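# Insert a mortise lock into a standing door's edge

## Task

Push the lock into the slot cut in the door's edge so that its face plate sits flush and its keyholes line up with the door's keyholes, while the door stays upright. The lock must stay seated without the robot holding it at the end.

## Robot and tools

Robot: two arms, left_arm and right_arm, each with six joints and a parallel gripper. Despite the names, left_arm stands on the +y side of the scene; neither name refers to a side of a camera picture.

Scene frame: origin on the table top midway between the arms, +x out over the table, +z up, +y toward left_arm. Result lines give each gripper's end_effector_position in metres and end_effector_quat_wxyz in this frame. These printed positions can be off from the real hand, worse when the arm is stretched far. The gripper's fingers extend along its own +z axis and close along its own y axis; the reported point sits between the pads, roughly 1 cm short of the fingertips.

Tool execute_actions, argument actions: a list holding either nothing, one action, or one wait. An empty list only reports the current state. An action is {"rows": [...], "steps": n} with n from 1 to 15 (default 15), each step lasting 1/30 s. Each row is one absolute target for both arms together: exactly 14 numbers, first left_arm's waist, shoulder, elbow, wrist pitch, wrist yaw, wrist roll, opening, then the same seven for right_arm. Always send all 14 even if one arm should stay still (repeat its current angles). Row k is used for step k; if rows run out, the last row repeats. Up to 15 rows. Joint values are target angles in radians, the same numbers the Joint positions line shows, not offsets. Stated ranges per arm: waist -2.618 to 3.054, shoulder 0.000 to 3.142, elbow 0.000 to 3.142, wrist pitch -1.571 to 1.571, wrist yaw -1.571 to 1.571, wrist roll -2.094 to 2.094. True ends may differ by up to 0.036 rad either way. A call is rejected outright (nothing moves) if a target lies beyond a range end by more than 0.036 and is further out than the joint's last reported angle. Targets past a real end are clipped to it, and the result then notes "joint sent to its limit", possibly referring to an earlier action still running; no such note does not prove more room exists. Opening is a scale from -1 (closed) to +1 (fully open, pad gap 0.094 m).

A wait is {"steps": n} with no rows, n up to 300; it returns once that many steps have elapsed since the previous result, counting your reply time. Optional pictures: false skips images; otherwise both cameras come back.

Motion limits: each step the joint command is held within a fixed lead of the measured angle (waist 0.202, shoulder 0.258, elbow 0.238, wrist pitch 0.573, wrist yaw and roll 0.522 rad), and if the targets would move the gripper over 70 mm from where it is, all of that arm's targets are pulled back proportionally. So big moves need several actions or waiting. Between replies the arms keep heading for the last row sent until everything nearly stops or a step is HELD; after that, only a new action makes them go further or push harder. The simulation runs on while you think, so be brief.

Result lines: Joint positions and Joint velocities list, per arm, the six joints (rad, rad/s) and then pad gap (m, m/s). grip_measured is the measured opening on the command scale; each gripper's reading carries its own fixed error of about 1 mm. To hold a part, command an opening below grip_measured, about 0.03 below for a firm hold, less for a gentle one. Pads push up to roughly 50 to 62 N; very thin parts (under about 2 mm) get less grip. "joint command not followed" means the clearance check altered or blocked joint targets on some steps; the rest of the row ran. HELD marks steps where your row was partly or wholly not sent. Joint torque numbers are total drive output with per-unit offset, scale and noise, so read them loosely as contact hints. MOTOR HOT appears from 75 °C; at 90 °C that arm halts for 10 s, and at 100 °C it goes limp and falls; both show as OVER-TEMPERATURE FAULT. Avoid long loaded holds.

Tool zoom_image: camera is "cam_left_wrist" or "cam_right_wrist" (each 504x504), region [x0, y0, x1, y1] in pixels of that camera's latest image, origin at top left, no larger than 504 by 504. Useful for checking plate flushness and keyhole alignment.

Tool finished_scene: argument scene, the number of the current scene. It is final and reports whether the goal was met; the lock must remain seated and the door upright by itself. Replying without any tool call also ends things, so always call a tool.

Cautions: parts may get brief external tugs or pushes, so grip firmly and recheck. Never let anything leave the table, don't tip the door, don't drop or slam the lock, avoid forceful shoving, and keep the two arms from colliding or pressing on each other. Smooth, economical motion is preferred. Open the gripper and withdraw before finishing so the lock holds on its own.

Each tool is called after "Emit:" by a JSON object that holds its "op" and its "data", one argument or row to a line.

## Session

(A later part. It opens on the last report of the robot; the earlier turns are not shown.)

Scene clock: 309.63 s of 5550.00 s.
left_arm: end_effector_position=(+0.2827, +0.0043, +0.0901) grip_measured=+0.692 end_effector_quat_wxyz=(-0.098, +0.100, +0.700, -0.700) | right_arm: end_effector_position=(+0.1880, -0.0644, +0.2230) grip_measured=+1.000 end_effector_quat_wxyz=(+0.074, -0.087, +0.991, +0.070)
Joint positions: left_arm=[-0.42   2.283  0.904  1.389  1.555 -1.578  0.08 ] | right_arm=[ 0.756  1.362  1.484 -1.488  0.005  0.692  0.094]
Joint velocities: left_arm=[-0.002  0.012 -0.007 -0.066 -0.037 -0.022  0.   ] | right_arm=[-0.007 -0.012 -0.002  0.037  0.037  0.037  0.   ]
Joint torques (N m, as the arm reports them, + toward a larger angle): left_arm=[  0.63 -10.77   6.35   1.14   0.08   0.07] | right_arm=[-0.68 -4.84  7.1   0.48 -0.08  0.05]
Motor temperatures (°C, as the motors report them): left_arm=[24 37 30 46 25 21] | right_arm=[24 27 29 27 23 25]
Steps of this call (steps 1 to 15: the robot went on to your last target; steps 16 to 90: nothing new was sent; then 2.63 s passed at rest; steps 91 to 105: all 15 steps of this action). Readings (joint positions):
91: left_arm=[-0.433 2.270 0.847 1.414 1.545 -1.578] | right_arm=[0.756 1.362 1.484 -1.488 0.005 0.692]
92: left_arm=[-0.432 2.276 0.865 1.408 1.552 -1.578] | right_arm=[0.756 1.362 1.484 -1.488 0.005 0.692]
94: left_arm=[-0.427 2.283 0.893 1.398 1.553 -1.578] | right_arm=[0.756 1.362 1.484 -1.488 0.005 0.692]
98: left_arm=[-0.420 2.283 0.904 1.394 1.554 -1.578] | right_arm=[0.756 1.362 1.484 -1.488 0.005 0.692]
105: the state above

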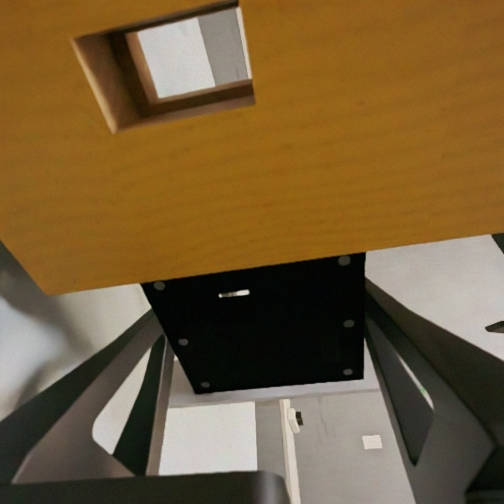

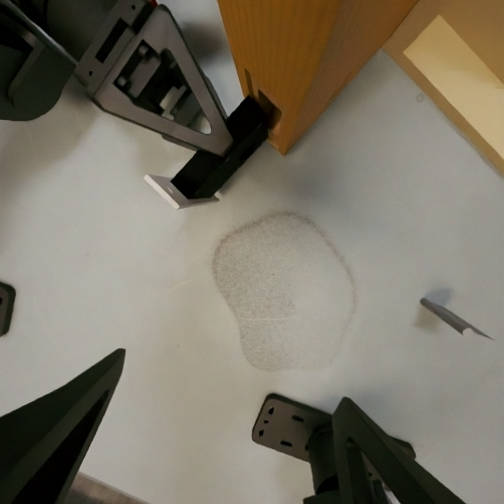

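Emit:
{"op": "execute_actions", "data": {
  "actions": [
    {"rows":[[-0.437,2.27,0.935,1.405,1.51,-1.57,0.63,0.75,1.35,1.5,-1.5,0,0.7,1]]}
  ],
  "pictures": false
}}

Emit:
{"op": "execute_actions", "data": {
  "actions": [
    {"rows":[[-0.43,2.295,0.975,1.385,1.51,-1.57,0.63,0.75,1.35,1.5,-1.5,0,0.7,1]]}
  ]
}}

Emit:
{"op": "zoom_image", "data": {
  "camera": "cam_right_wrist",
  "region": [150,40,350,240]
}}

Scene clock: 319.10 s of 5550.00 s.
left_arm: end_effector_position=(+0.2852, +0.0004, +0.0893) grip_measured=+0.692 end_effector_quat_wxyz=(-0.095, +0.090, +0.701, -0.701) | right_arm: end_effector_position=(+0.1880, -0.0644, +0.2230) grip_measured=+1.000 end_effector_quat_wxyz=(+0.074, -0.087, +0.991, +0.070)
Joint positions: left_arm=[-0.428  2.283  0.904  1.378  1.527 -1.576  0.08 ] | right_arm=[ 0.756  1.362  1.484 -1.488  0.005  0.692  0.094]
Joint velocities: left_arm=[-0.007  0.002 -0.017 -0.051 -0.066  0.037 -0.002] | right_arm=[-0.012 -0.007 -0.002  0.022 -0.022 -0.022  0.   ]
Joint torques (N m, as the arm reports them, + toward a larger angle): left_arm=[ -0.69 -10.8    6.39   1.17  -0.21   0.05] | right_arm=[-0.53 -5.03  7.26  0.49 -0.05  0.04]
Motor temperatures (°C, as the motors report them): left_arm=[24 38 30 45 25 21] | right_arm=[24 27 29 27 23 25]
Steps of this call (steps 1 to 15: the robot went on to your last target; steps 16 to 90: nothing new was sent; then 5.97 s passed at rest; steps 91 to 105: all 15 steps of this action). Readings (joint positions):
91: left_arm=[-0.420 2.283 0.904 1.387 1.552 -1.577] | right_arm=[0.756 1.362 1.484 -1.488 0.005 0.692]
92: left_arm=[-0.422 2.283 0.904 1.387 1.550 -1.577] | right_arm=[0.756 1.362 1.484 -1.488 0.005 0.692]
94: left_arm=[-0.425 2.283 0.904 1.384 1.543 -1.576] | right_arm=[0.756 1.362 1.484 -1.488 0.005 0.692]
98: left_arm=[-0.428 2.283 0.904 1.380 1.530 -1.576] | right_arm=[0.756 1.362 1.484 -1.488 0.005 0.692]
105: the state above

Scene clock: 319.60 s of 5550.00 s.
left_arm: end_effector_position=(+0.2857, +0.0001, +0.0875) grip_measured=+0.692 end_effector_quat_wxyz=(-0.102, +0.104, +0.699, -0.700) | right_arm: end_effector_position=(+0.1880, -0.0644, +0.2230) grip_measured=+1.000 end_effector_quat_wxyz=(+0.074, -0.087, +0.991, +0.070)
Joint positions: left_arm=[-0.428  2.301  0.932  1.374  1.556 -1.572  0.08 ] | right_arm=[ 0.756  1.362  1.484 -1.488  0.005  0.692  0.094]
Joint velocities: left_arm=[-0.012  0.002  0.007  0.007  0.037 -0.007  0.   ] | right_arm=[ 0.002  0.002 -0.022  0.037 -0.037 -0.007  0.   ]
Joint torques (N m, as the arm reports them, + toward a larger angle): left_arm=[ -0.16 -10.33   7.35   1.    -0.5    0.  ] | right_arm=[-0.49 -4.74  7.05  0.46 -0.07  0.03]
Motor temperatures (°C, as the motors report them): left_arm=[24 38 30 45 25 21] | right_arm=[24 27 29 27 23 25]
Steps of this call (steps 1 to 15: all 15 steps of this action). Readings (joint positions):
1: left_arm=[-0.428 2.286 0.909 1.378 1.530 -1.576] | right_arm=[0.756 1.362 1.484 -1.488 0.005 0.692]
2: left_arm=[-0.428 2.292 0.918 1.378 1.540 -1.572] | right_arm=[0.756 1.362 1.484 -1.488 0.005 0.692]
4: left_arm=[-0.428 2.299 0.928 1.376 1.551 -1.572] | right_arm=[0.756 1.362 1.484 -1.488 0.005 0.692]
8: left_arm=[-0.428 2.301 0.932 1.374 1.556 -1.572] | right_arm=[0.756 1.362 1.484 -1.488 0.005 0.692]
15: the state above

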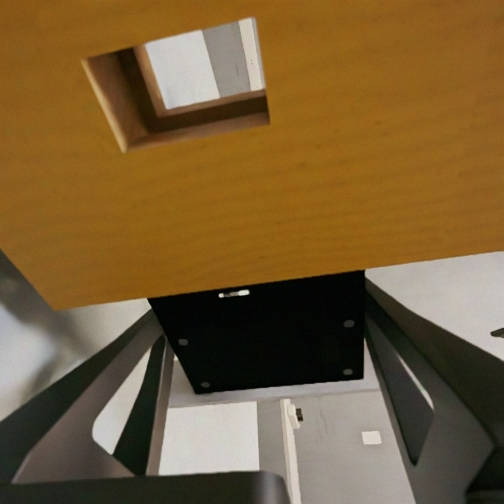

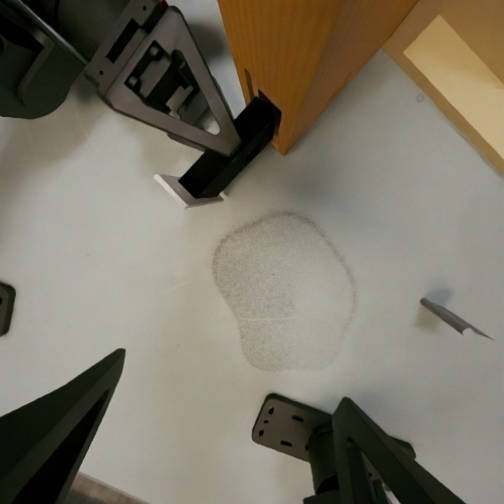

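Region (150, 40, 350, 240) of cam_right_wrist's 504x504 image, scaled by 2.520, with more detail than that image has.

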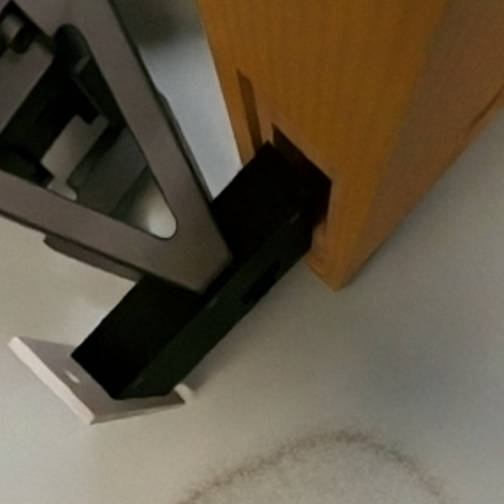

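Emit:
{"op": "execute_actions", "data": {
  "actions": [
    {"rows":[[-0.435,2.245,0.96,1.375,1.51,-1.57,0.63,0.75,1.35,1.5,-1.5,0,0.7,1]]}
  ]
}}

Emit:
{"op": "zoom_image", "data": {
  "camera": "cam_right_wrist",
  "region": [200,60,320,180]
}}

Scene clock: 326.90 s of 5550.00 s.
left_arm: end_effector_position=(+0.2856, +0.0001, +0.0878) grip_measured=+0.692 end_effector_quat_wxyz=(-0.104, +0.103, +0.700, -0.699) | right_arm: end_effector_position=(+0.1880, -0.0644, +0.2230) grip_measured=+1.000 end_effector_quat_wxyz=(+0.074, -0.087, +0.991, +0.070)
Joint positions: left_arm=[-0.428  2.298  0.932  1.361  1.557 -1.567  0.08 ] | right_arm=[ 0.756  1.362  1.484 -1.488  0.005  0.692  0.094]
Joint velocities: left_arm=[ 0.007 -0.002 -0.007 -0.037 -0.066  0.007  0.001] | right_arm=[ 0.002  0.012  0.007  0.022 -0.11  -0.007  0.   ]
Joint torques (N m, as the arm reports them, + toward a larger angle): left_arm=[ -0.58 -14.5    6.2    1.    -0.5   -0.08] | right_arm=[-0.54 -5.12  7.11  0.47 -0.04  0.12]
Motor temperatures (°C, as the motors report them): left_arm=[24 38 31 44 25 21] | right_arm=[24 27 29 27 23 25]
Steps of this call (steps 1 to 15: the robot went on to your last target; steps 16 to 90: nothing new was sent; then 3.80 s passed at rest; steps 91 to 105: all 15 steps of this action). Readings (joint positions):
91: left_arm=[-0.428 2.301 0.932 1.373 1.556 -1.572] | right_arm=[0.756 1.362 1.484 -1.488 0.005 0.692]
92: left_arm=[-0.428 2.300 0.932 1.369 1.557 -1.571] | right_arm=[0.756 1.362 1.484 -1.488 0.005 0.692]
94: left_arm=[-0.428 2.299 0.932 1.366 1.557 -1.570] | right_arm=[0.756 1.362 1.484 -1.488 0.005 0.692]
98: left_arm=[-0.428 2.298 0.932 1.363 1.557 -1.568] | right_arm=[0.756 1.362 1.484 -1.488 0.005 0.692]
105: the state above

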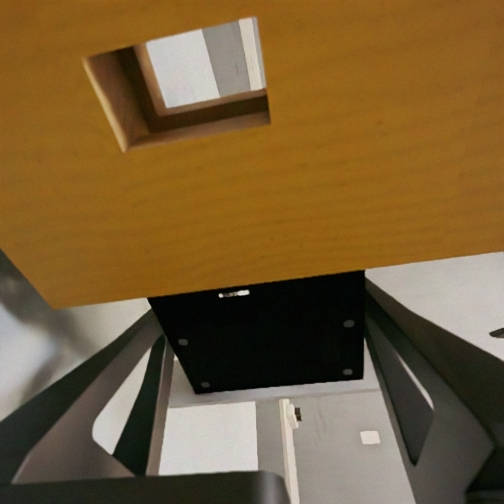

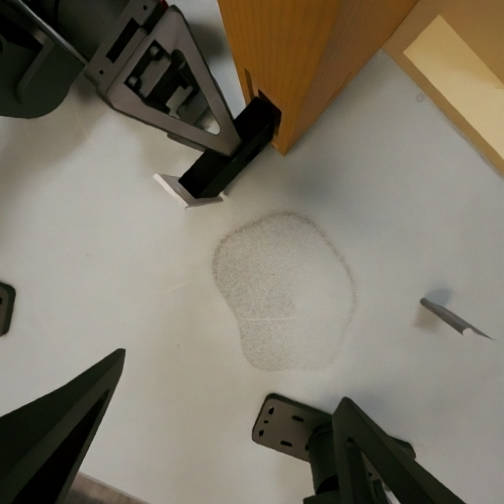

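Region (200, 60, 320, 180) of cam_right_wrist's 504x504 image, scaled by 4.200, with more detail than that image has.

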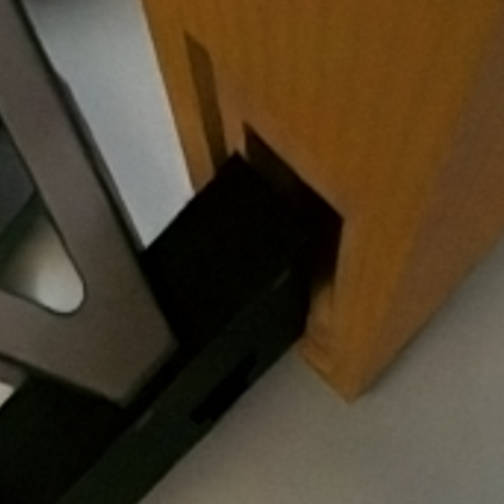

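Unload pressure while raising.

Emit:
{"op": "execute_actions", "data": {
  "actions": [
    {"rows":[[-0.44,2.225,0.93,1.375,1.555,-1.57,0.63,0.75,1.35,1.5,-1.5,0,0.7,1]]}
  ],
  "pictures": false
}}

Emit:
{"op": "execute_actions", "data": {
  "actions": [
    {"rows":[[-0.44,2.245,0.96,1.365,1.50,-1.57,0.63,0.75,1.35,1.5,-1.5,0,0.7,1]]}
  ]
}}

Emit:
{"op": "zoom_image", "data": {
  "camera": "cam_right_wrist",
  "region": [200,60,320,180]
}}

Scene clock: 333.90 s of 5550.00 s.
left_arm: end_effector_position=(+0.2846, -0.0002, +0.0948) grip_measured=+0.692 end_effector_quat_wxyz=(-0.102, +0.106, +0.699, -0.700) | right_arm: end_effector_position=(+0.1880, -0.0644, +0.2230) grip_measured=+1.000 end_effector_quat_wxyz=(+0.074, -0.087, +0.991, +0.070)
Joint positions: left_arm=[-0.43   2.273  0.927  1.349  1.559 -1.568  0.08 ] | right_arm=[ 0.756  1.362  1.484 -1.488  0.005  0.692  0.094]
Joint velocities: left_arm=[ 0.007 -0.022  0.002 -0.022 -0.022 -0.037  0.   ] | right_arm=[-0.017  0.002 -0.007 -0.037 -0.007 -0.007  0.   ]
Joint torques (N m, as the arm reports them, + toward a larger angle): left_arm=[ -0.88 -14.     4.32   1.11  -0.06  -0.06] | right_arm=[-0.44 -4.83  7.08  0.39 -0.08 -0.01]
Motor temperatures (°C, as the motors report them): left_arm=[24 40 30 43 25 21] | right_arm=[24 27 29 27 23 25]
Steps of this call (steps 1 to 15: the robot went on to your last target; steps 16 to 90: nothing new was sent; then 3.50 s passed at rest; steps 91 to 105: all 15 steps of this action). Readings (joint positions):
91: left_arm=[-0.428 2.295 0.931 1.358 1.559 -1.566] | right_arm=[0.756 1.362 1.484 -1.488 0.005 0.692]
92: left_arm=[-0.428 2.291 0.928 1.354 1.559 -1.567] | right_arm=[0.756 1.362 1.484 -1.488 0.005 0.692]
94: left_arm=[-0.428 2.282 0.927 1.351 1.559 -1.568] | right_arm=[0.756 1.362 1.484 -1.488 0.005 0.692]
98: left_arm=[-0.429 2.273 0.927 1.351 1.559 -1.568] | right_arm=[0.756 1.362 1.484 -1.488 0.005 0.692]
105: the state above

Scene clock: 334.40 s of 5550.00 s.
left_arm: end_effector_position=(+0.2853, -0.0006, +0.0946) grip_measured=+0.692 end_effector_quat_wxyz=(-0.102, +0.104, +0.699, -0.700) | right_arm: end_effector_position=(+0.1880, -0.0644, +0.2230) grip_measured=+1.000 end_effector_quat_wxyz=(+0.074, -0.087, +0.991, +0.070)
Joint positions: left_arm=[-0.43   2.273  0.927  1.347  1.554 -1.569  0.08 ] | right_arm=[ 0.756  1.362  1.484 -1.488  0.005  0.692  0.094]
Joint velocities: left_arm=[ 0.002  0.017 -0.002  0.007 -0.022 -0.022  0.   ] | right_arm=[ 0.002 -0.007 -0.007  0.051 -0.007  0.022  0.   ]
Joint torques (N m, as the arm reports them, + toward a larger angle): left_arm=[ -0.82 -12.24   6.67   1.06  -0.56  -0.05] | right_arm=[-0.67 -4.7   7.29  0.47 -0.07  0.06]
Motor temperatures (°C, as the motors report them): left_arm=[24 40 30 43 25 21] | right_arm=[24 27 29 27 23 25]
Steps of this call (steps 1 to 15: all 15 steps of this action). Readings (joint positions):
1: left_arm=[-0.430 2.273 0.927 1.348 1.554 -1.568] | right_arm=[0.756 1.362 1.484 -1.488 0.005 0.692]
2: left_arm=[-0.430 2.273 0.927 1.347 1.554 -1.569] | right_arm=[0.756 1.362 1.484 -1.488 0.005 0.692]
4: left_arm=[-0.430 2.273 0.927 1.347 1.554 -1.569] | right_arm=[0.756 1.362 1.484 -1.488 0.005 0.692]
8: left_arm=[-0.430 2.273 0.927 1.347 1.554 -1.569] | right_arm=[0.756 1.362 1.484 -1.488 0.005 0.692]
15: the state above

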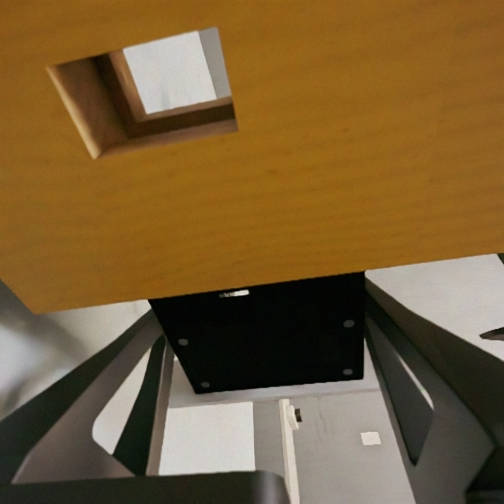

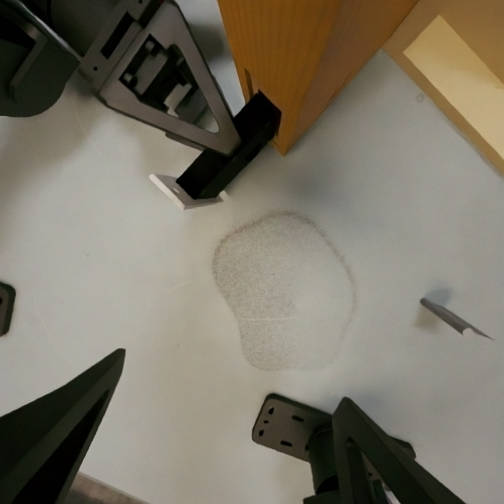

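Region (200, 60, 320, 180) of cam_right_wrist's 504x504 image, scaled by 4.200, with more detail than that image has.

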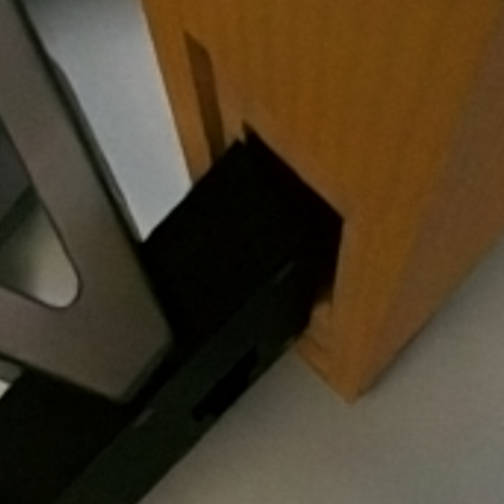

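Emit:
{"op": "execute_actions", "data": {
  "actions": [
    {"rows":[[-0.452,2.245,0.95,1.365,1.535,-1.57,0.63,0.75,1.35,1.5,-1.5,0,0.7,1]]}
  ],
  "pictures": false
}}

Emit:
{"op": "execute_actions", "data": {
  "actions": [
    {"rows":[[-0.445,2.26,0.97,1.36,1.48,-1.57,0.63,0.75,1.35,1.5,-1.5,0,0.7,1]]}
  ]
}}

Emit:
{"op": "zoom_image", "data": {
  "camera": "cam_right_wrist",
  "region": [200,60,320,180]
}}

Scene clock: 343.23 s of 5550.00 s.
left_arm: end_effector_position=(+0.2826, -0.0053, +0.0940) grip_measured=+0.692 end_effector_quat_wxyz=(-0.107, +0.103, +0.700, -0.699) | right_arm: end_effector_position=(+0.1880, -0.0644, +0.2230) grip_measured=+1.000 end_effector_quat_wxyz=(+0.074, -0.087, +0.991, +0.070)
Joint positions: left_arm=[-0.444  2.273  0.927  1.338  1.546 -1.569  0.08 ] | right_arm=[ 0.756  1.362  1.484 -1.488  0.005  0.692  0.094]
Joint velocities: left_arm=[ 0.012 -0.007 -0.027 -0.037  0.037 -0.007  0.   ] | right_arm=[ 0.007 -0.012 -0.002  0.007 -0.022 -0.007  0.   ]
Joint torques (N m, as the arm reports them, + toward a larger angle): left_arm=[ -0.67 -12.26   5.89   1.16  -0.14  -0.04] | right_arm=[-0.68 -4.9   7.1   0.47 -0.02  0.01]
Motor temperatures (°C, as the motors report them): left_arm=[24 41 30 43 25 21] | right_arm=[24 27 29 26 23 25]
Steps of this call (steps 1 to 15: the robot went on to your last target; steps 16 to 90: nothing new was sent; then 5.33 s passed at rest; steps 91 to 105: all 15 steps of this action). Readings (joint positions):
91: left_arm=[-0.431 2.273 0.927 1.347 1.554 -1.569] | right_arm=[0.756 1.362 1.484 -1.488 0.005 0.692]
92: left_arm=[-0.433 2.273 0.927 1.346 1.553 -1.569] | right_arm=[0.756 1.362 1.484 -1.488 0.005 0.692]
94: left_arm=[-0.438 2.273 0.927 1.343 1.550 -1.569] | right_arm=[0.756 1.362 1.484 -1.488 0.005 0.692]
98: left_arm=[-0.444 2.273 0.927 1.340 1.548 -1.569] | right_arm=[0.756 1.362 1.484 -1.488 0.005 0.692]
105: the state above

Scene clock: 343.73 s of 5550.00 s.
left_arm: end_effector_position=(+0.2845, -0.0058, +0.0939) grip_measured=+0.692 end_effector_quat_wxyz=(-0.104, +0.099, +0.700, -0.699) | right_arm: end_effector_position=(+0.1880, -0.0644, +0.2230) grip_measured=+1.000 end_effector_quat_wxyz=(+0.074, -0.087, +0.991, +0.070)
Joint positions: left_arm=[-0.444  2.273  0.928  1.336  1.536 -1.569  0.08 ] | right_arm=[ 0.756  1.362  1.484 -1.488  0.005  0.692  0.094]
Joint velocities: left_arm=[ 0.022  0.002 -0.012 -0.037 -0.051  0.051 -0.   ] | right_arm=[-0.002 -0.012  0.002 -0.037  0.081  0.051  0.   ]
Joint torques (N m, as the arm reports them, + toward a larger angle): left_arm=[ -0.06 -10.91   7.42   1.13  -0.59  -0.03] | right_arm=[-0.54 -4.94  7.12  0.46 -0.07  0.04]
Motor temperatures (°C, as the motors report them): left_arm=[24 41 31 43 25 21] | right_arm=[24 27 29 26 23 25]
Steps of this call (steps 1 to 15: all 15 steps of this action). Readings (joint positions):
1: left_arm=[-0.444 2.273 0.927 1.337 1.540 -1.569] | right_arm=[0.756 1.362 1.484 -1.488 0.005 0.692]
2: left_arm=[-0.444 2.273 0.928 1.336 1.536 -1.569] | right_arm=[0.756 1.362 1.484 -1.488 0.005 0.692]
4: left_arm=[-0.444 2.273 0.928 1.336 1.536 -1.569] | right_arm=[0.756 1.362 1.484 -1.488 0.005 0.692]
8: left_arm=[-0.444 2.273 0.928 1.336 1.536 -1.569] | right_arm=[0.756 1.362 1.484 -1.488 0.005 0.692]
15: the state above

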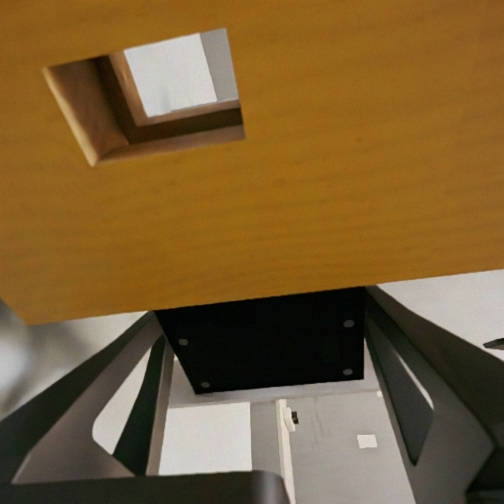

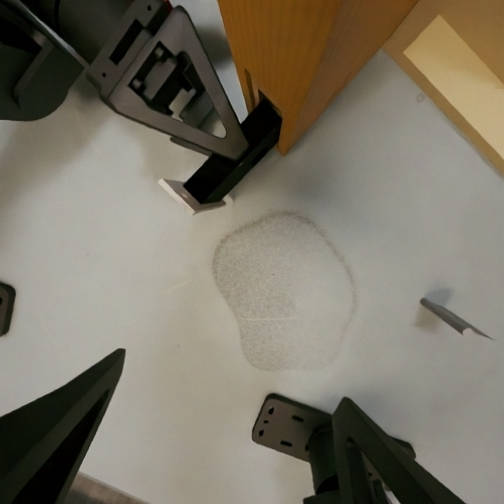

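Region (200, 60, 320, 180) of cam_right_wrist's 504x504 image, scaled by 4.200, with more detail than that image has.

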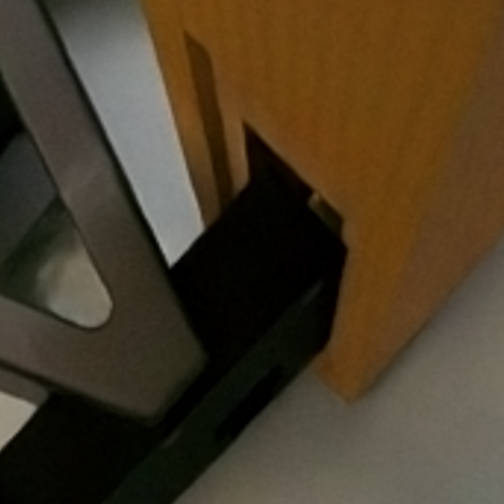

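Emit:
{"op": "execute_actions", "data": {
  "actions": [
    {"rows":[[-0.427,2.235,0.96,1.37,1.515,-1.57,0.63,0.75,1.35,1.5,-1.5,0,0.7,1]]}
  ],
  "pictures": false
}}

Emit:
{"op": "execute_actions", "data": {
  "actions": [
    {"rows":[[-0.427,2.235,0.97,1.37,1.48,-1.57,0.63,0.75,1.35,1.5,-1.5,0,0.7,1]]}
  ]
}}

Emit:
{"op": "zoom_image", "data": {
  "camera": "cam_right_wrist",
  "region": [200,60,320,180]
}}

Scene clock: 358.93 s of 5550.00 s.
left_arm: end_effector_position=(+0.2843, -0.0058, +0.0939) grip_measured=+0.692 end_effector_quat_wxyz=(-0.105, +0.099, +0.700, -0.699) | right_arm: end_effector_position=(+0.1880, -0.0644, +0.2230) grip_measured=+1.000 end_effector_quat_wxyz=(+0.074, -0.087, +0.991, +0.070)
Joint positions: left_arm=[-0.444  2.273  0.928  1.336  1.537 -1.57   0.08 ] | right_arm=[ 0.756  1.362  1.484 -1.488  0.005  0.692  0.094]
Joint velocities: left_arm=[-0.002 -0.002 -0.007  0.037 -0.022  0.007 -0.   ] | right_arm=[-0.022  0.012  0.012 -0.007  0.037 -0.051  0.   ]
Joint torques (N m, as the arm reports them, + toward a larger angle): left_arm=[  1.48 -13.17   6.6    1.22  -0.23  -0.04] | right_arm=[-0.63 -4.93  7.31  0.44 -0.04  0.05]
Motor temperatures (°C, as the motors report them): left_arm=[24 40 31 42 25 21] | right_arm=[24 27 29 26 23 25]
Steps of this call (steps 1 to 15: the robot went on to your last target; steps 16 to 90: nothing new was sent; then 11.70 s passed at rest; steps 91 to 105: all 15 steps of this action). Readings (joint positions):
91: left_arm=[-0.444 2.273 0.928 1.336 1.536 -1.569] | right_arm=[0.756 1.362 1.484 -1.488 0.005 0.692]
92: left_arm=[-0.444 2.273 0.928 1.336 1.537 -1.570] | right_arm=[0.756 1.362 1.484 -1.488 0.005 0.692]
94: left_arm=[-0.444 2.273 0.928 1.336 1.537 -1.570] | right_arm=[0.756 1.362 1.484 -1.488 0.005 0.692]
98: left_arm=[-0.444 2.273 0.928 1.336 1.537 -1.570] | right_arm=[0.756 1.362 1.484 -1.488 0.005 0.692]
105: the state above

Scene clock: 359.43 s of 5550.00 s.
left_arm: end_effector_position=(+0.2845, -0.0058, +0.0939) grip_measured=+0.692 end_effector_quat_wxyz=(-0.104, +0.098, +0.700, -0.699) | right_arm: end_effector_position=(+0.1880, -0.0644, +0.2230) grip_measured=+1.000 end_effector_quat_wxyz=(+0.074, -0.087, +0.991, +0.070)
Joint positions: left_arm=[-0.444  2.273  0.928  1.336  1.536 -1.57   0.08 ] | right_arm=[ 0.756  1.362  1.484 -1.488  0.005  0.692  0.094]
Joint velocities: left_arm=[-0.012 -0.007 -0.027  0.007 -0.022 -0.022  0.   ] | right_arm=[-0.012  0.002  0.012  0.022  0.007 -0.022  0.   ]
Joint torques (N m, as the arm reports them, + toward a larger angle): left_arm=[  1.48 -13.15   7.39   1.22  -0.59  -0.03] | right_arm=[-0.71 -4.68  7.04  0.47 -0.07  0.04]
Motor temperatures (°C, as the motors report them): left_arm=[24 40 31 42 25 21] | right_arm=[24 27 29 26 23 25]
Steps of this call (steps 1 to 15: all 15 steps of this action). Readings (joint positions):
1: left_arm=[-0.444 2.273 0.928 1.336 1.536 -1.570] | right_arm=[0.756 1.362 1.484 -1.488 0.005 0.692]
2: left_arm=[-0.444 2.273 0.928 1.336 1.536 -1.570] | right_arm=[0.756 1.362 1.484 -1.488 0.005 0.692]
4: left_arm=[-0.444 2.273 0.928 1.336 1.536 -1.570] | right_arm=[0.756 1.362 1.484 -1.488 0.005 0.692]
8: left_arm=[-0.444 2.273 0.928 1.336 1.536 -1.570] | right_arm=[0.756 1.362 1.484 -1.488 0.005 0.692]
15: the state above

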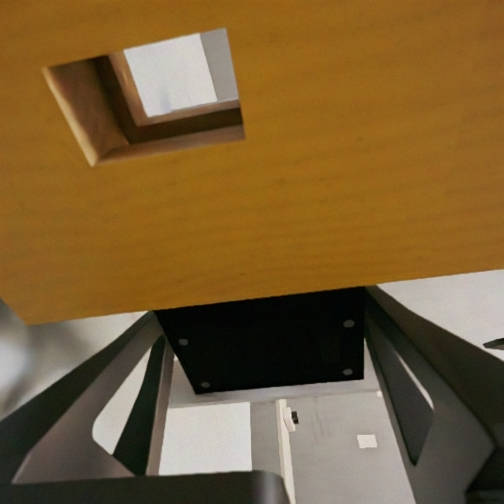

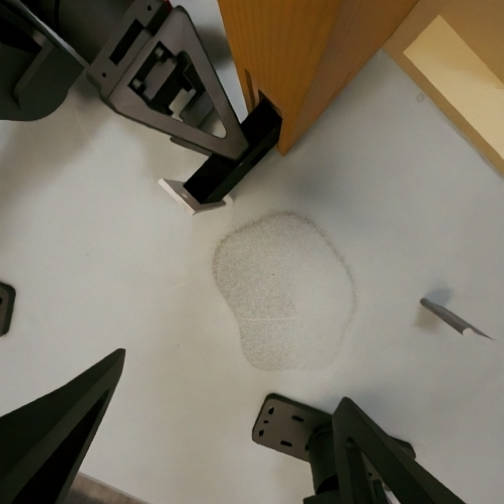

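Region (200, 60, 320, 180) of cam_right_wrist's 504x504 image, scaled by 4.200, with more detail than that image has.

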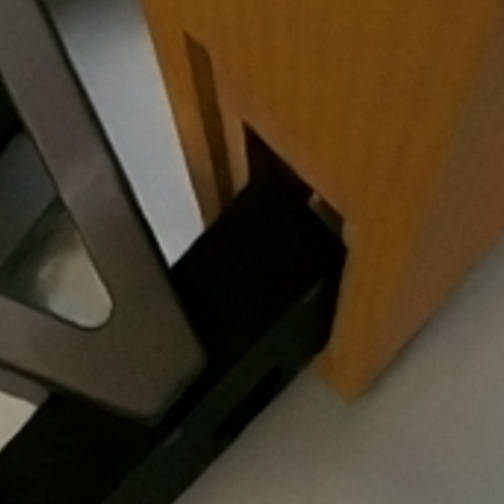

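Emit:
{"op": "execute_actions", "data": {
  "actions": [
    {"rows":[[-0.445,2.30,0.95,1.40,1.535,-1.57,0.63,0.75,1.35,1.5,-1.5,0,0.7,1]]}
  ],
  "pictures": false
}}

Emit:
{"op": "execute_actions", "data": {
  "actions": [
    {"rows":[[-0.445,2.30,0.98,1.39,1.48,-1.57,0.63,0.75,1.35,1.5,-1.5,0,0.7,1]]}
  ]
}}

Emit:
{"op": "zoom_image", "data": {
  "camera": "cam_right_wrist",
  "region": [200,60,320,180]
}}

Scene clock: 373.73 s of 5550.00 s.
left_arm: end_effector_position=(+0.2826, -0.0052, +0.0781) grip_measured=+0.692 end_effector_quat_wxyz=(-0.117, +0.088, +0.702, -0.697) | right_arm: end_effector_position=(+0.1880, -0.0644, +0.2230) grip_measured=+1.000 end_effector_quat_wxyz=(+0.074, -0.087, +0.991, +0.070)
Joint positions: left_arm=[-0.444  2.32   0.928  1.35   1.539 -1.57   0.08 ] | right_arm=[ 0.756  1.362  1.484 -1.488  0.005  0.692  0.094]
Joint velocities: left_arm=[ 0.012 -0.017 -0.007  0.007 -0.066 -0.051 -0.001] | right_arm=[-0.007 -0.002 -0.002  0.037 -0.037 -0.007  0.   ]
Joint torques (N m, as the arm reports them, + toward a larger angle): left_arm=[ -0.09 -11.72   5.48   1.38  -0.05  -0.03] | right_arm=[-0.64 -4.74  7.07  0.48 -0.04  0.  ]
Motor temperatures (°C, as the motors report them): left_arm=[24 42 31 42 25 21] | right_arm=[24 27 30 26 23 25]
Steps of this call (steps 1 to 15: the robot went on to your last target; steps 16 to 90: nothing new was sent; then 10.80 s passed at rest; steps 91 to 105: all 15 steps of this action). Readings (joint positions):
91: left_arm=[-0.444 2.278 0.928 1.341 1.539 -1.570] | right_arm=[0.756 1.362 1.484 -1.488 0.005 0.692]
92: left_arm=[-0.444 2.284 0.928 1.348 1.539 -1.570] | right_arm=[0.756 1.362 1.484 -1.488 0.005 0.692]
94: left_arm=[-0.444 2.302 0.928 1.349 1.539 -1.570] | right_arm=[0.756 1.362 1.484 -1.488 0.005 0.692]
98: left_arm=[-0.444 2.320 0.928 1.349 1.539 -1.570] | right_arm=[0.756 1.362 1.484 -1.488 0.005 0.692]
105: the state above

Scene clock: 374.23 s of 5550.00 s.
left_arm: end_effector_position=(+0.2835, -0.0055, +0.0784) grip_measured=+0.692 end_effector_quat_wxyz=(-0.115, +0.087, +0.702, -0.697) | right_arm: end_effector_position=(+0.1880, -0.0644, +0.2230) grip_measured=+1.000 end_effector_quat_wxyz=(+0.074, -0.087, +0.991, +0.070)
Joint positions: left_arm=[-0.444  2.32   0.93   1.35   1.536 -1.569  0.08 ] | right_arm=[ 0.756  1.362  1.484 -1.488  0.005  0.692  0.094]
Joint velocities: left_arm=[ 0.002 -0.007 -0.022 -0.037  0.037 -0.007 -0.001] | right_arm=[-0.012  0.002 -0.002  0.007  0.007  0.022  0.   ]
Joint torques (N m, as the arm reports them, + toward a larger angle): left_arm=[ -0.06 -11.63   7.78   1.29  -0.57  -0.03] | right_arm=[-0.61 -4.92  7.18  0.47 -0.05  0.02]
Motor temperatures (°C, as the motors report them): left_arm=[24 42 31 42 25 21] | right_arm=[24 27 30 26 23 25]
Steps of this call (steps 1 to 15: all 15 steps of this action). Readings (joint positions):
1: left_arm=[-0.444 2.320 0.929 1.350 1.535 -1.570] | right_arm=[0.756 1.362 1.484 -1.488 0.005 0.692]
2: left_arm=[-0.444 2.320 0.930 1.350 1.536 -1.569] | right_arm=[0.756 1.362 1.484 -1.488 0.005 0.692]
4: left_arm=[-0.444 2.320 0.930 1.350 1.536 -1.569] | right_arm=[0.756 1.362 1.484 -1.488 0.005 0.692]
8: left_arm=[-0.444 2.320 0.930 1.350 1.536 -1.569] | right_arm=[0.756 1.362 1.484 -1.488 0.005 0.692]
15: the state above

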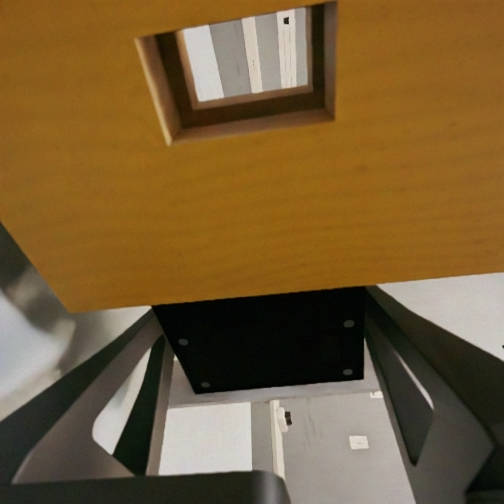

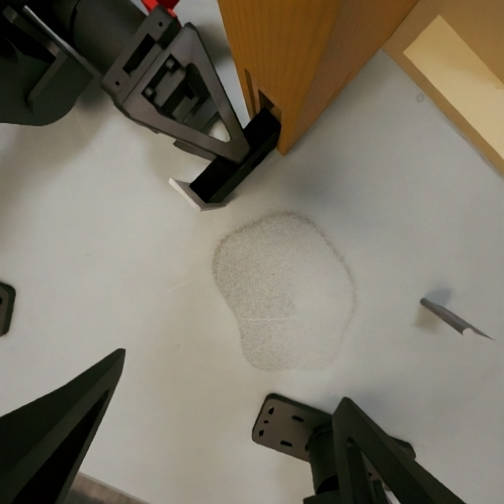

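Region (200, 60, 320, 180) of cam_right_wrist's 504x504 image, scaled by 4.200, with more detail than that image has.

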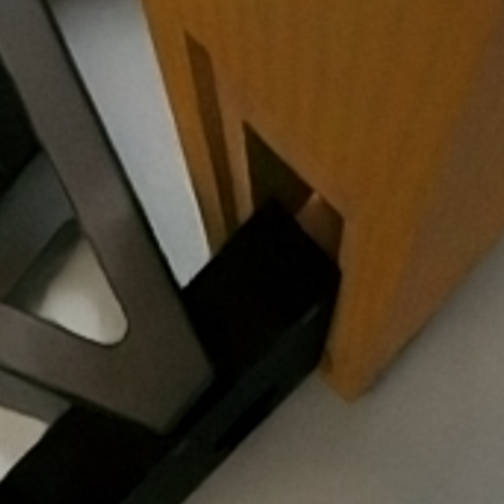

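Emit:
{"op": "execute_actions", "data": {
  "actions": [
    {"rows":[[-0.445,2.24,0.85,1.43,1.52,-1.57,0.63,1.4,0.9,1.2,-0.6,0.8,0,1]]}
  ],
  "pictures": false
}}

Emit:
{"op": "execute_actions", "data": {
  "actions": [
    {"rows":[[-0.445,2.24,0.85,1.45,1.52,-1.57,0.63,1.55,1.1,0.45,0.65,1.55,0,1]]}
  ],
  "pictures": false
}}

Emit:
{"op": "execute_actions", "data": {
  "actions": [
    {"steps":25}
  ]
}}

Scene clock: 384.73 s of 5550.00 s.
left_arm: end_effector_position=(+0.2681, -0.0004, +0.0762) grip_measured=+0.692 end_effector_quat_wxyz=(-0.121, +0.073, +0.705, -0.695) | right_arm: end_effector_position=(+0.1617, -0.0043, +0.3972) grip_measured=+1.000 end_effector_quat_wxyz=(+0.596, -0.345, +0.704, +0.174)
Joint positions: left_arm=[-0.445  2.29   0.847  1.373  1.523 -1.569  0.08 ] | right_arm=[ 1.392  0.896  1.22  -0.638  0.738  0.044  0.094]
Joint velocities: left_arm=[-0.017 -0.002 -0.012 -0.007 -0.051  0.007  0.   ] | right_arm=[-0.007 -0.002  0.002  0.227  0.359 -0.286  0.   ]
Joint torques (N m, as the arm reports them, + toward a larger angle): left_arm=[ -0.05 -13.85   3.97   1.46  -0.01  -0.02] | right_arm=[ 0.8  -0.23  4.79  1.6   0.14 -0.1 ]
Motor temperatures (°C, as the motors report them): left_arm=[24 42 31 41 25 21] | right_arm=[24 27 30 26 23 25]
Steps of this call (steps 1 to 15: the robot went on to your last target; steps 16 to 90: nothing new was sent; then 7.00 s passed at rest; steps 91 to 105: all 15 steps of this action). Readings (joint positions):
91: left_arm=[-0.444 2.315 0.916 1.353 1.530 -1.569] | right_arm=[0.791 1.322 1.429 -1.395 0.099 0.610]
92: left_arm=[-0.444 2.305 0.893 1.357 1.523 -1.569] | right_arm=[0.858 1.255 1.339 -1.263 0.205 0.510]
94: left_arm=[-0.445 2.291 0.858 1.365 1.524 -1.569] | right_arm=[0.990 1.133 1.237 -1.114 0.345 0.368]
98: left_arm=[-0.445 2.290 0.847 1.369 1.524 -1.569] | right_arm=[1.224 0.966 1.220 -0.866 0.565 0.189]
105: the state above

Scene clock: 385.23 s of 5550.00 s.
left_arm: end_effector_position=(+0.2682, -0.0004, +0.0778) grip_measured=+0.692 end_effector_quat_wxyz=(-0.114, +0.080, +0.703, -0.697) | right_arm: end_effector_position=(+0.1831, -0.0268, +0.2334) grip_measured=+1.000 end_effector_quat_wxyz=(+0.703, -0.107, +0.703, +0.003)
Joint positions: left_arm=[-0.445  2.29   0.847  1.393  1.523 -1.569  0.08 ] | right_arm=[1.546 1.127 0.431 0.543 1.501 0.006 0.094]
Joint velocities: left_arm=[-0.027 -0.007 -0.002  0.007 -0.051 -0.022  0.   ] | right_arm=[-0.007 -0.11  -0.002  0.799  0.256  0.11   0.   ]
Joint torques (N m, as the arm reports them, + toward a larger angle): left_arm=[ -0.01 -13.88   3.91   1.46  -0.03  -0.02] | right_arm=[ 0.2  -4.07  7.91  1.01  0.12 -0.09]
Motor temperatures (°C, as the motors report them): left_arm=[24 42 31 41 25 21] | right_arm=[24 27 29 26 23 25]
Steps of this call (steps 1 to 15: all 15 steps of this action). Readings (joint positions):
1: left_arm=[-0.445 2.290 0.847 1.376 1.523 -1.569] | right_arm=[1.420 0.905 1.187 -0.548 0.828 0.037]
2: left_arm=[-0.445 2.290 0.847 1.379 1.523 -1.569] | right_arm=[1.466 0.926 1.137 -0.412 0.935 0.033]
4: left_arm=[-0.445 2.290 0.847 1.385 1.523 -1.569] | right_arm=[1.525 1.010 1.011 -0.148 1.132 0.024]
8: left_arm=[-0.445 2.290 0.847 1.390 1.523 -1.569] | right_arm=[1.546 1.128 0.671 0.279 1.354 0.012]
15: the state above

Scene clock: 386.07 s of 5550.00 s.
left_arm: end_effector_position=(+0.2682, -0.0004, +0.0778) grip_measured=+0.692 end_effector_quat_wxyz=(-0.114, +0.080, +0.703, -0.697) | right_arm: end_effector_position=(+0.1840, -0.0336, +0.2437) grip_measured=+1.000 end_effector_quat_wxyz=(+0.706, -0.053, +0.706, +0.029)
Joint positions: left_arm=[-0.445  2.29   0.847  1.394  1.523 -1.569  0.08 ] | right_arm=[1.546 1.121 0.431 0.65  1.541 0.006 0.094]
Joint velocities: left_arm=[-0.012  0.022  0.002 -0.022 -0.037  0.022 -0.001] | right_arm=[ 0.022  0.007 -0.012  0.037 -0.022 -0.081  0.   ]
Joint torques (N m, as the arm reports them, + toward a larger angle): left_arm=[ -0.02 -13.86   3.92   1.44  -0.04  -0.03] | right_arm=[ 0.25 -3.82  7.86  1.05  0.1  -0.11]
Motor temperatures (°C, as the motors report them): left_arm=[24 42 31 42 25 21] | right_arm=[24 27 30 26 23 25]
Steps of this call (steps 1 to 25: the robot went on to your last target). Readings (joint positions):
1: left_arm=[-0.445 2.290 0.847 1.393 1.523 -1.569] | right_arm=[1.546 1.124 0.431 0.566 1.509 0.006]
2: left_arm=[-0.445 2.290 0.847 1.393 1.523 -1.569] | right_arm=[1.546 1.122 0.431 0.584 1.516 0.006]
4: left_arm=[-0.445 2.290 0.847 1.393 1.523 -1.569] | right_arm=[1.546 1.121 0.431 0.610 1.525 0.006]
8: left_arm=[-0.445 2.290 0.847 1.393 1.523 -1.569] | right_arm=[1.546 1.121 0.431 0.635 1.534 0.006]
25: the state above

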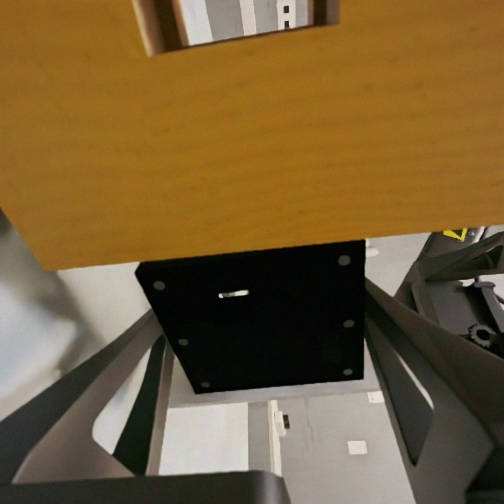

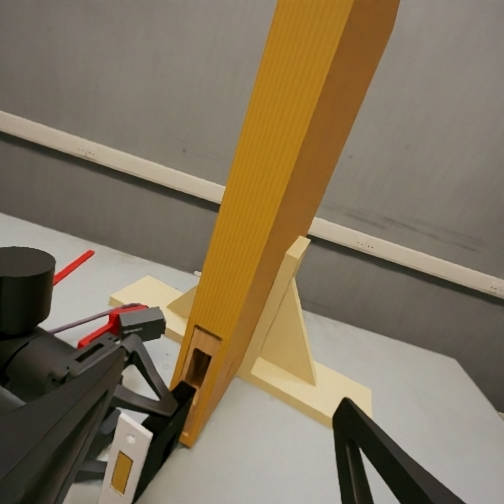

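Emit:
{"op": "execute_actions", "data": {
  "actions": [
    {"rows":[[-0.445,2.18,0.87,1.43,1.52,-1.57,0.63,1.55,1.1,0.45,0.65,1.40,0,1]]}
  ]
}}

Emit:
{"op": "zoom_image", "data": {
  "camera": "cam_right_wrist",
  "region": [120,300,320,500]
}}

Scene clock: 395.93 s of 5550.00 s.
left_arm: end_effector_position=(+0.2703, -0.0011, +0.1023) grip_measured=+0.692 end_effector_quat_wxyz=(-0.090, +0.103, +0.699, -0.702) | right_arm: end_effector_position=(+0.1800, -0.0113, +0.2429) grip_measured=+1.000 end_effector_quat_wxyz=(+0.701, -0.097, +0.703, +0.074)
Joint positions: left_arm=[-0.445  2.218  0.847  1.389  1.522 -1.57   0.08 ] | right_arm=[1.546 1.121 0.431 0.651 1.413 0.006 0.094]
Joint velocities: left_arm=[-0.012 -0.017  0.002  0.037 -0.037  0.022 -0.   ] | right_arm=[-0.007 -0.017 -0.002  0.007 -0.051 -0.022  0.   ]
Joint torques (N m, as the arm reports them, + toward a larger angle): left_arm=[  0.01 -12.67   5.81   1.29  -0.07  -0.02] | right_arm=[ 0.6  -3.97  7.88  1.13 -0.06 -0.1 ]
Motor temperatures (°C, as the motors report them): left_arm=[24 44 30 42 25 21] | right_arm=[24 27 30 27 23 25]
Steps of this call (steps 1 to 15: the robot went on to your last target; steps 16 to 90: nothing new was sent; then 6.37 s passed at rest; steps 91 to 105: all 15 steps of this action). Readings (joint positions):
91: left_arm=[-0.445 2.283 0.847 1.388 1.523 -1.570] | right_arm=[1.546 1.121 0.431 0.650 1.522 0.006]
92: left_arm=[-0.445 2.273 0.847 1.382 1.523 -1.570] | right_arm=[1.546 1.121 0.431 0.650 1.498 0.006]
94: left_arm=[-0.445 2.244 0.847 1.382 1.522 -1.570] | right_arm=[1.546 1.121 0.431 0.651 1.465 0.006]
98: left_arm=[-0.445 2.218 0.847 1.389 1.522 -1.570] | right_arm=[1.546 1.121 0.431 0.651 1.431 0.006]
105: the state above

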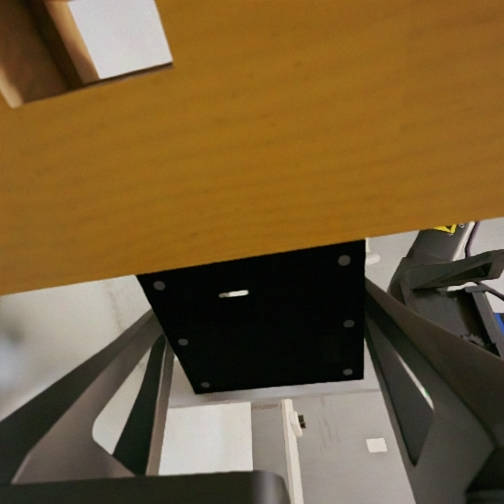

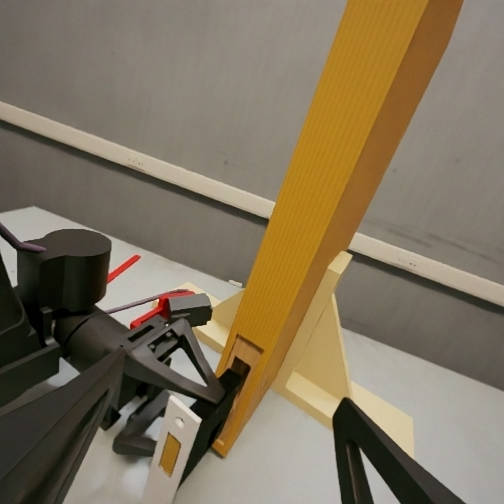

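Region (120, 300, 320, 500) of cam_right_wrist's 504x504 image, scaled by 2.520, with more detail than that image has.

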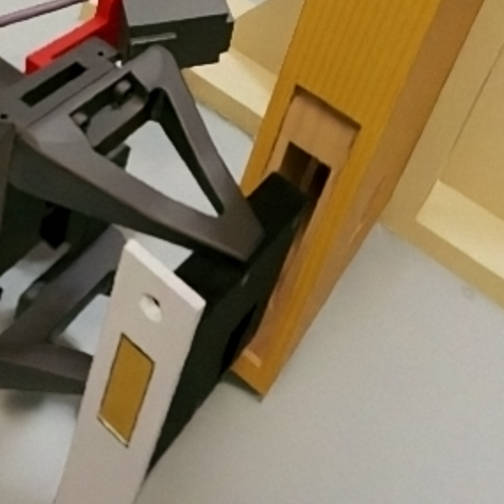

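Emit:
{"op": "execute_actions", "data": {
  "actions": [
    {"rows":[[-0.445,2.225,0.93,1.365,1.50,-1.57,0.63,1.55,1.1,0.45,0.65,1.40,0,1]]}
  ]
}}

Emit:
{"op": "zoom_image", "data": {
  "camera": "cam_right_wrist",
  "region": [180,320,300,440]
}}

Scene clock: 405.00 s of 5550.00 s.
left_arm: end_effector_position=(+0.2827, -0.0051, +0.1007) grip_measured=+0.692 end_effector_quat_wxyz=(-0.094, +0.091, +0.701, -0.701) | right_arm: end_effector_position=(+0.1798, -0.0105, +0.2428) grip_measured=+1.000 end_effector_quat_wxyz=(+0.701, -0.099, +0.702, +0.076)
Joint positions: left_arm=[-0.445  2.237  0.895  1.336  1.51  -1.57   0.08 ] | right_arm=[1.546 1.121 0.431 0.651 1.409 0.006 0.094]
Joint velocities: left_arm=[-0.002 -0.012  0.007 -0.051  0.022  0.007 -0.   ] | right_arm=[-0.002 -0.007  0.032 -0.066  0.037 -0.022  0.   ]
Joint torques (N m, as the arm reports them, + toward a larger angle): left_arm=[ -0.01 -10.54   6.81   1.19  -0.13  -0.03] | right_arm=[ 0.38 -3.85  8.05  1.16 -0.09 -0.08]
Motor temperatures (°C, as the motors report them): left_arm=[24 44 30 41 25 21] | right_arm=[24 27 30 27 23 25]
Steps of this call (steps 1 to 15: the robot went on to your last target; steps 16 to 90: nothing new was sent; then 5.57 s passed at rest; steps 91 to 105: all 15 steps of this action). Readings (joint positions):
91: left_arm=[-0.445 2.221 0.854 1.383 1.525 -1.570] | right_arm=[1.546 1.121 0.431 0.651 1.409 0.006]
92: left_arm=[-0.445 2.227 0.867 1.373 1.524 -1.570] | right_arm=[1.546 1.121 0.431 0.651 1.409 0.006]
94: left_arm=[-0.445 2.236 0.889 1.358 1.515 -1.570] | right_arm=[1.546 1.121 0.431 0.651 1.409 0.006]
98: left_arm=[-0.445 2.237 0.895 1.345 1.510 -1.570] | right_arm=[1.546 1.121 0.431 0.651 1.409 0.006]
105: the state above

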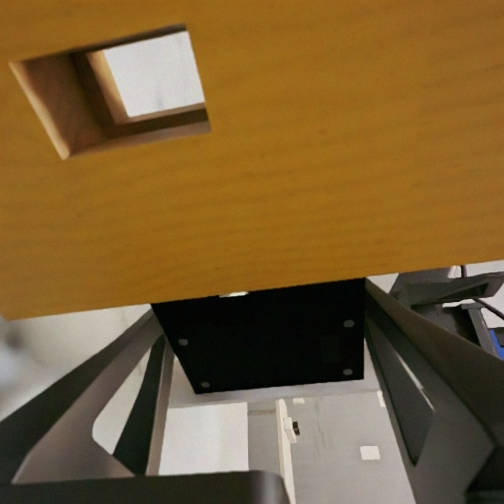

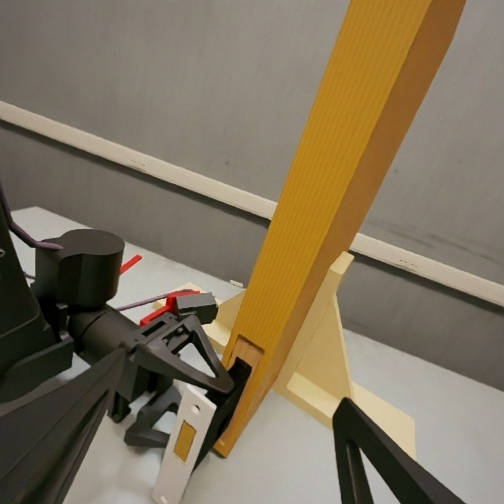

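Region (180, 320, 300, 440) of cam_right_wrist's 504x504 image, scaled by 4.200, with more detail than that image has.

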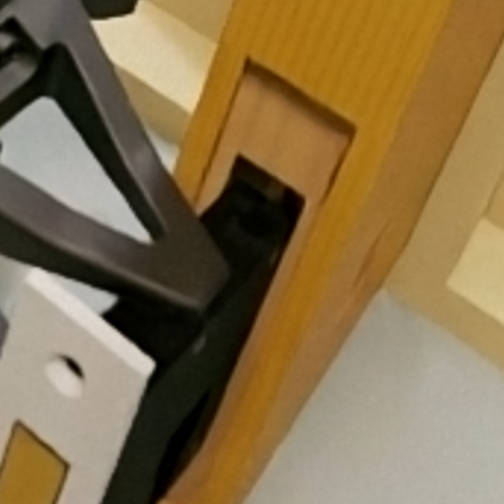

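Looks aligned; advance via wrist yaw.

Emit:
{"op": "execute_actions", "data": {
  "actions": [
    {"rows":[[-0.435,2.225,0.94,1.36,1.43,-1.57,0.63,1.55,1.1,0.45,0.65,1.40,0,1]]}
  ]
}}

Emit:
{"op": "zoom_image", "data": {
  "camera": "cam_right_wrist",
  "region": [180,320,300,440]
}}

Scene clock: 412.00 s of 5550.00 s.
left_arm: end_effector_position=(+0.2848, -0.0057, +0.1004) grip_measured=+0.692 end_effector_quat_wxyz=(-0.092, +0.084, +0.702, -0.701) | right_arm: end_effector_position=(+0.1798, -0.0105, +0.2428) grip_measured=+1.000 end_effector_quat_wxyz=(+0.701, -0.099, +0.702, +0.076)
Joint positions: left_arm=[-0.445  2.237  0.896  1.332  1.497 -1.574  0.08 ] | right_arm=[1.546 1.121 0.431 0.651 1.409 0.006 0.094]
Joint velocities: left_arm=[-0.007 -0.002  0.002  0.051 -0.022  0.007  0.001] | right_arm=[-0.012 -0.027 -0.027 -0.037  0.022 -0.066  0.   ]
Joint torques (N m, as the arm reports them, + toward a larger angle): left_arm=[  0.83 -10.6    7.58   1.19  -0.7    0.03] | right_arm=[ 0.31 -3.9   7.89  1.12 -0.14 -0.09]
Motor temperatures (°C, as the motors report them): left_arm=[24 43 30 41 25 21] | right_arm=[24 27 30 27 23 25]
Steps of this call (steps 1 to 15: the robot went on to your last target; steps 16 to 90: nothing new was sent; then 3.50 s passed at rest; steps 91 to 105: all 15 steps of this action). Readings (joint positions):
91: left_arm=[-0.445 2.237 0.895 1.334 1.502 -1.570] | right_arm=[1.546 1.121 0.431 0.651 1.409 0.006]
92: left_arm=[-0.445 2.237 0.896 1.333 1.498 -1.572] | right_arm=[1.546 1.121 0.431 0.651 1.409 0.006]
94: left_arm=[-0.445 2.237 0.896 1.332 1.497 -1.573] | right_arm=[1.546 1.121 0.431 0.651 1.409 0.006]
98: left_arm=[-0.445 2.237 0.896 1.332 1.497 -1.574] | right_arm=[1.546 1.121 0.431 0.651 1.409 0.006]
105: the state above

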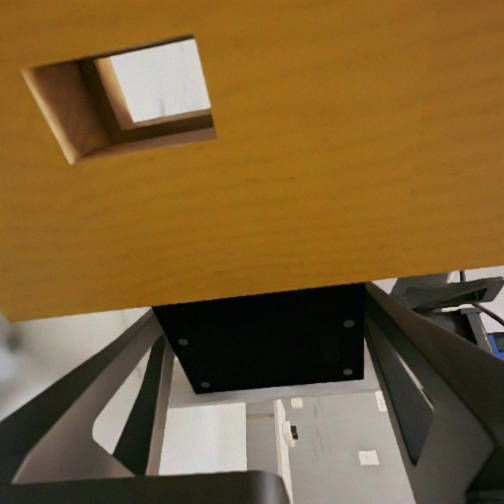

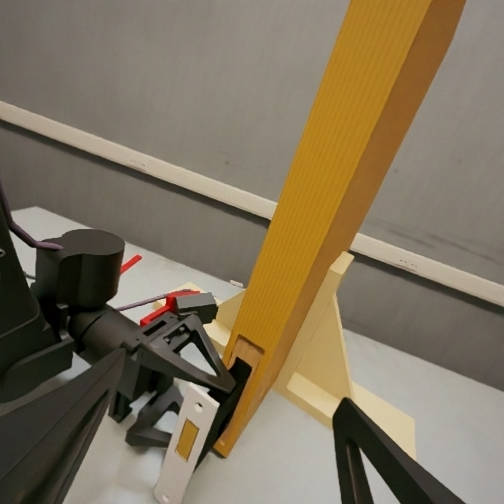

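Region (180, 320, 300, 440) of cam_right_wrist's 504x504 image, scaled by 4.200, with more detail than that image has.

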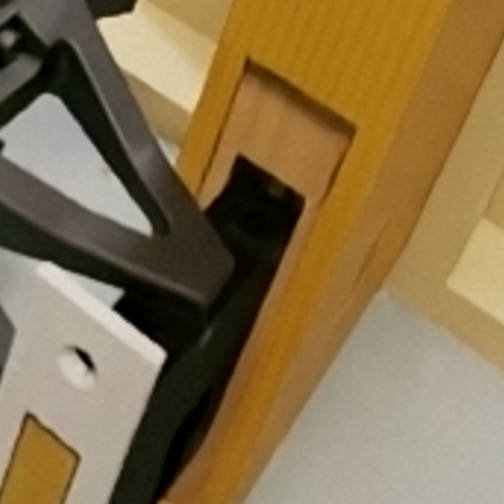

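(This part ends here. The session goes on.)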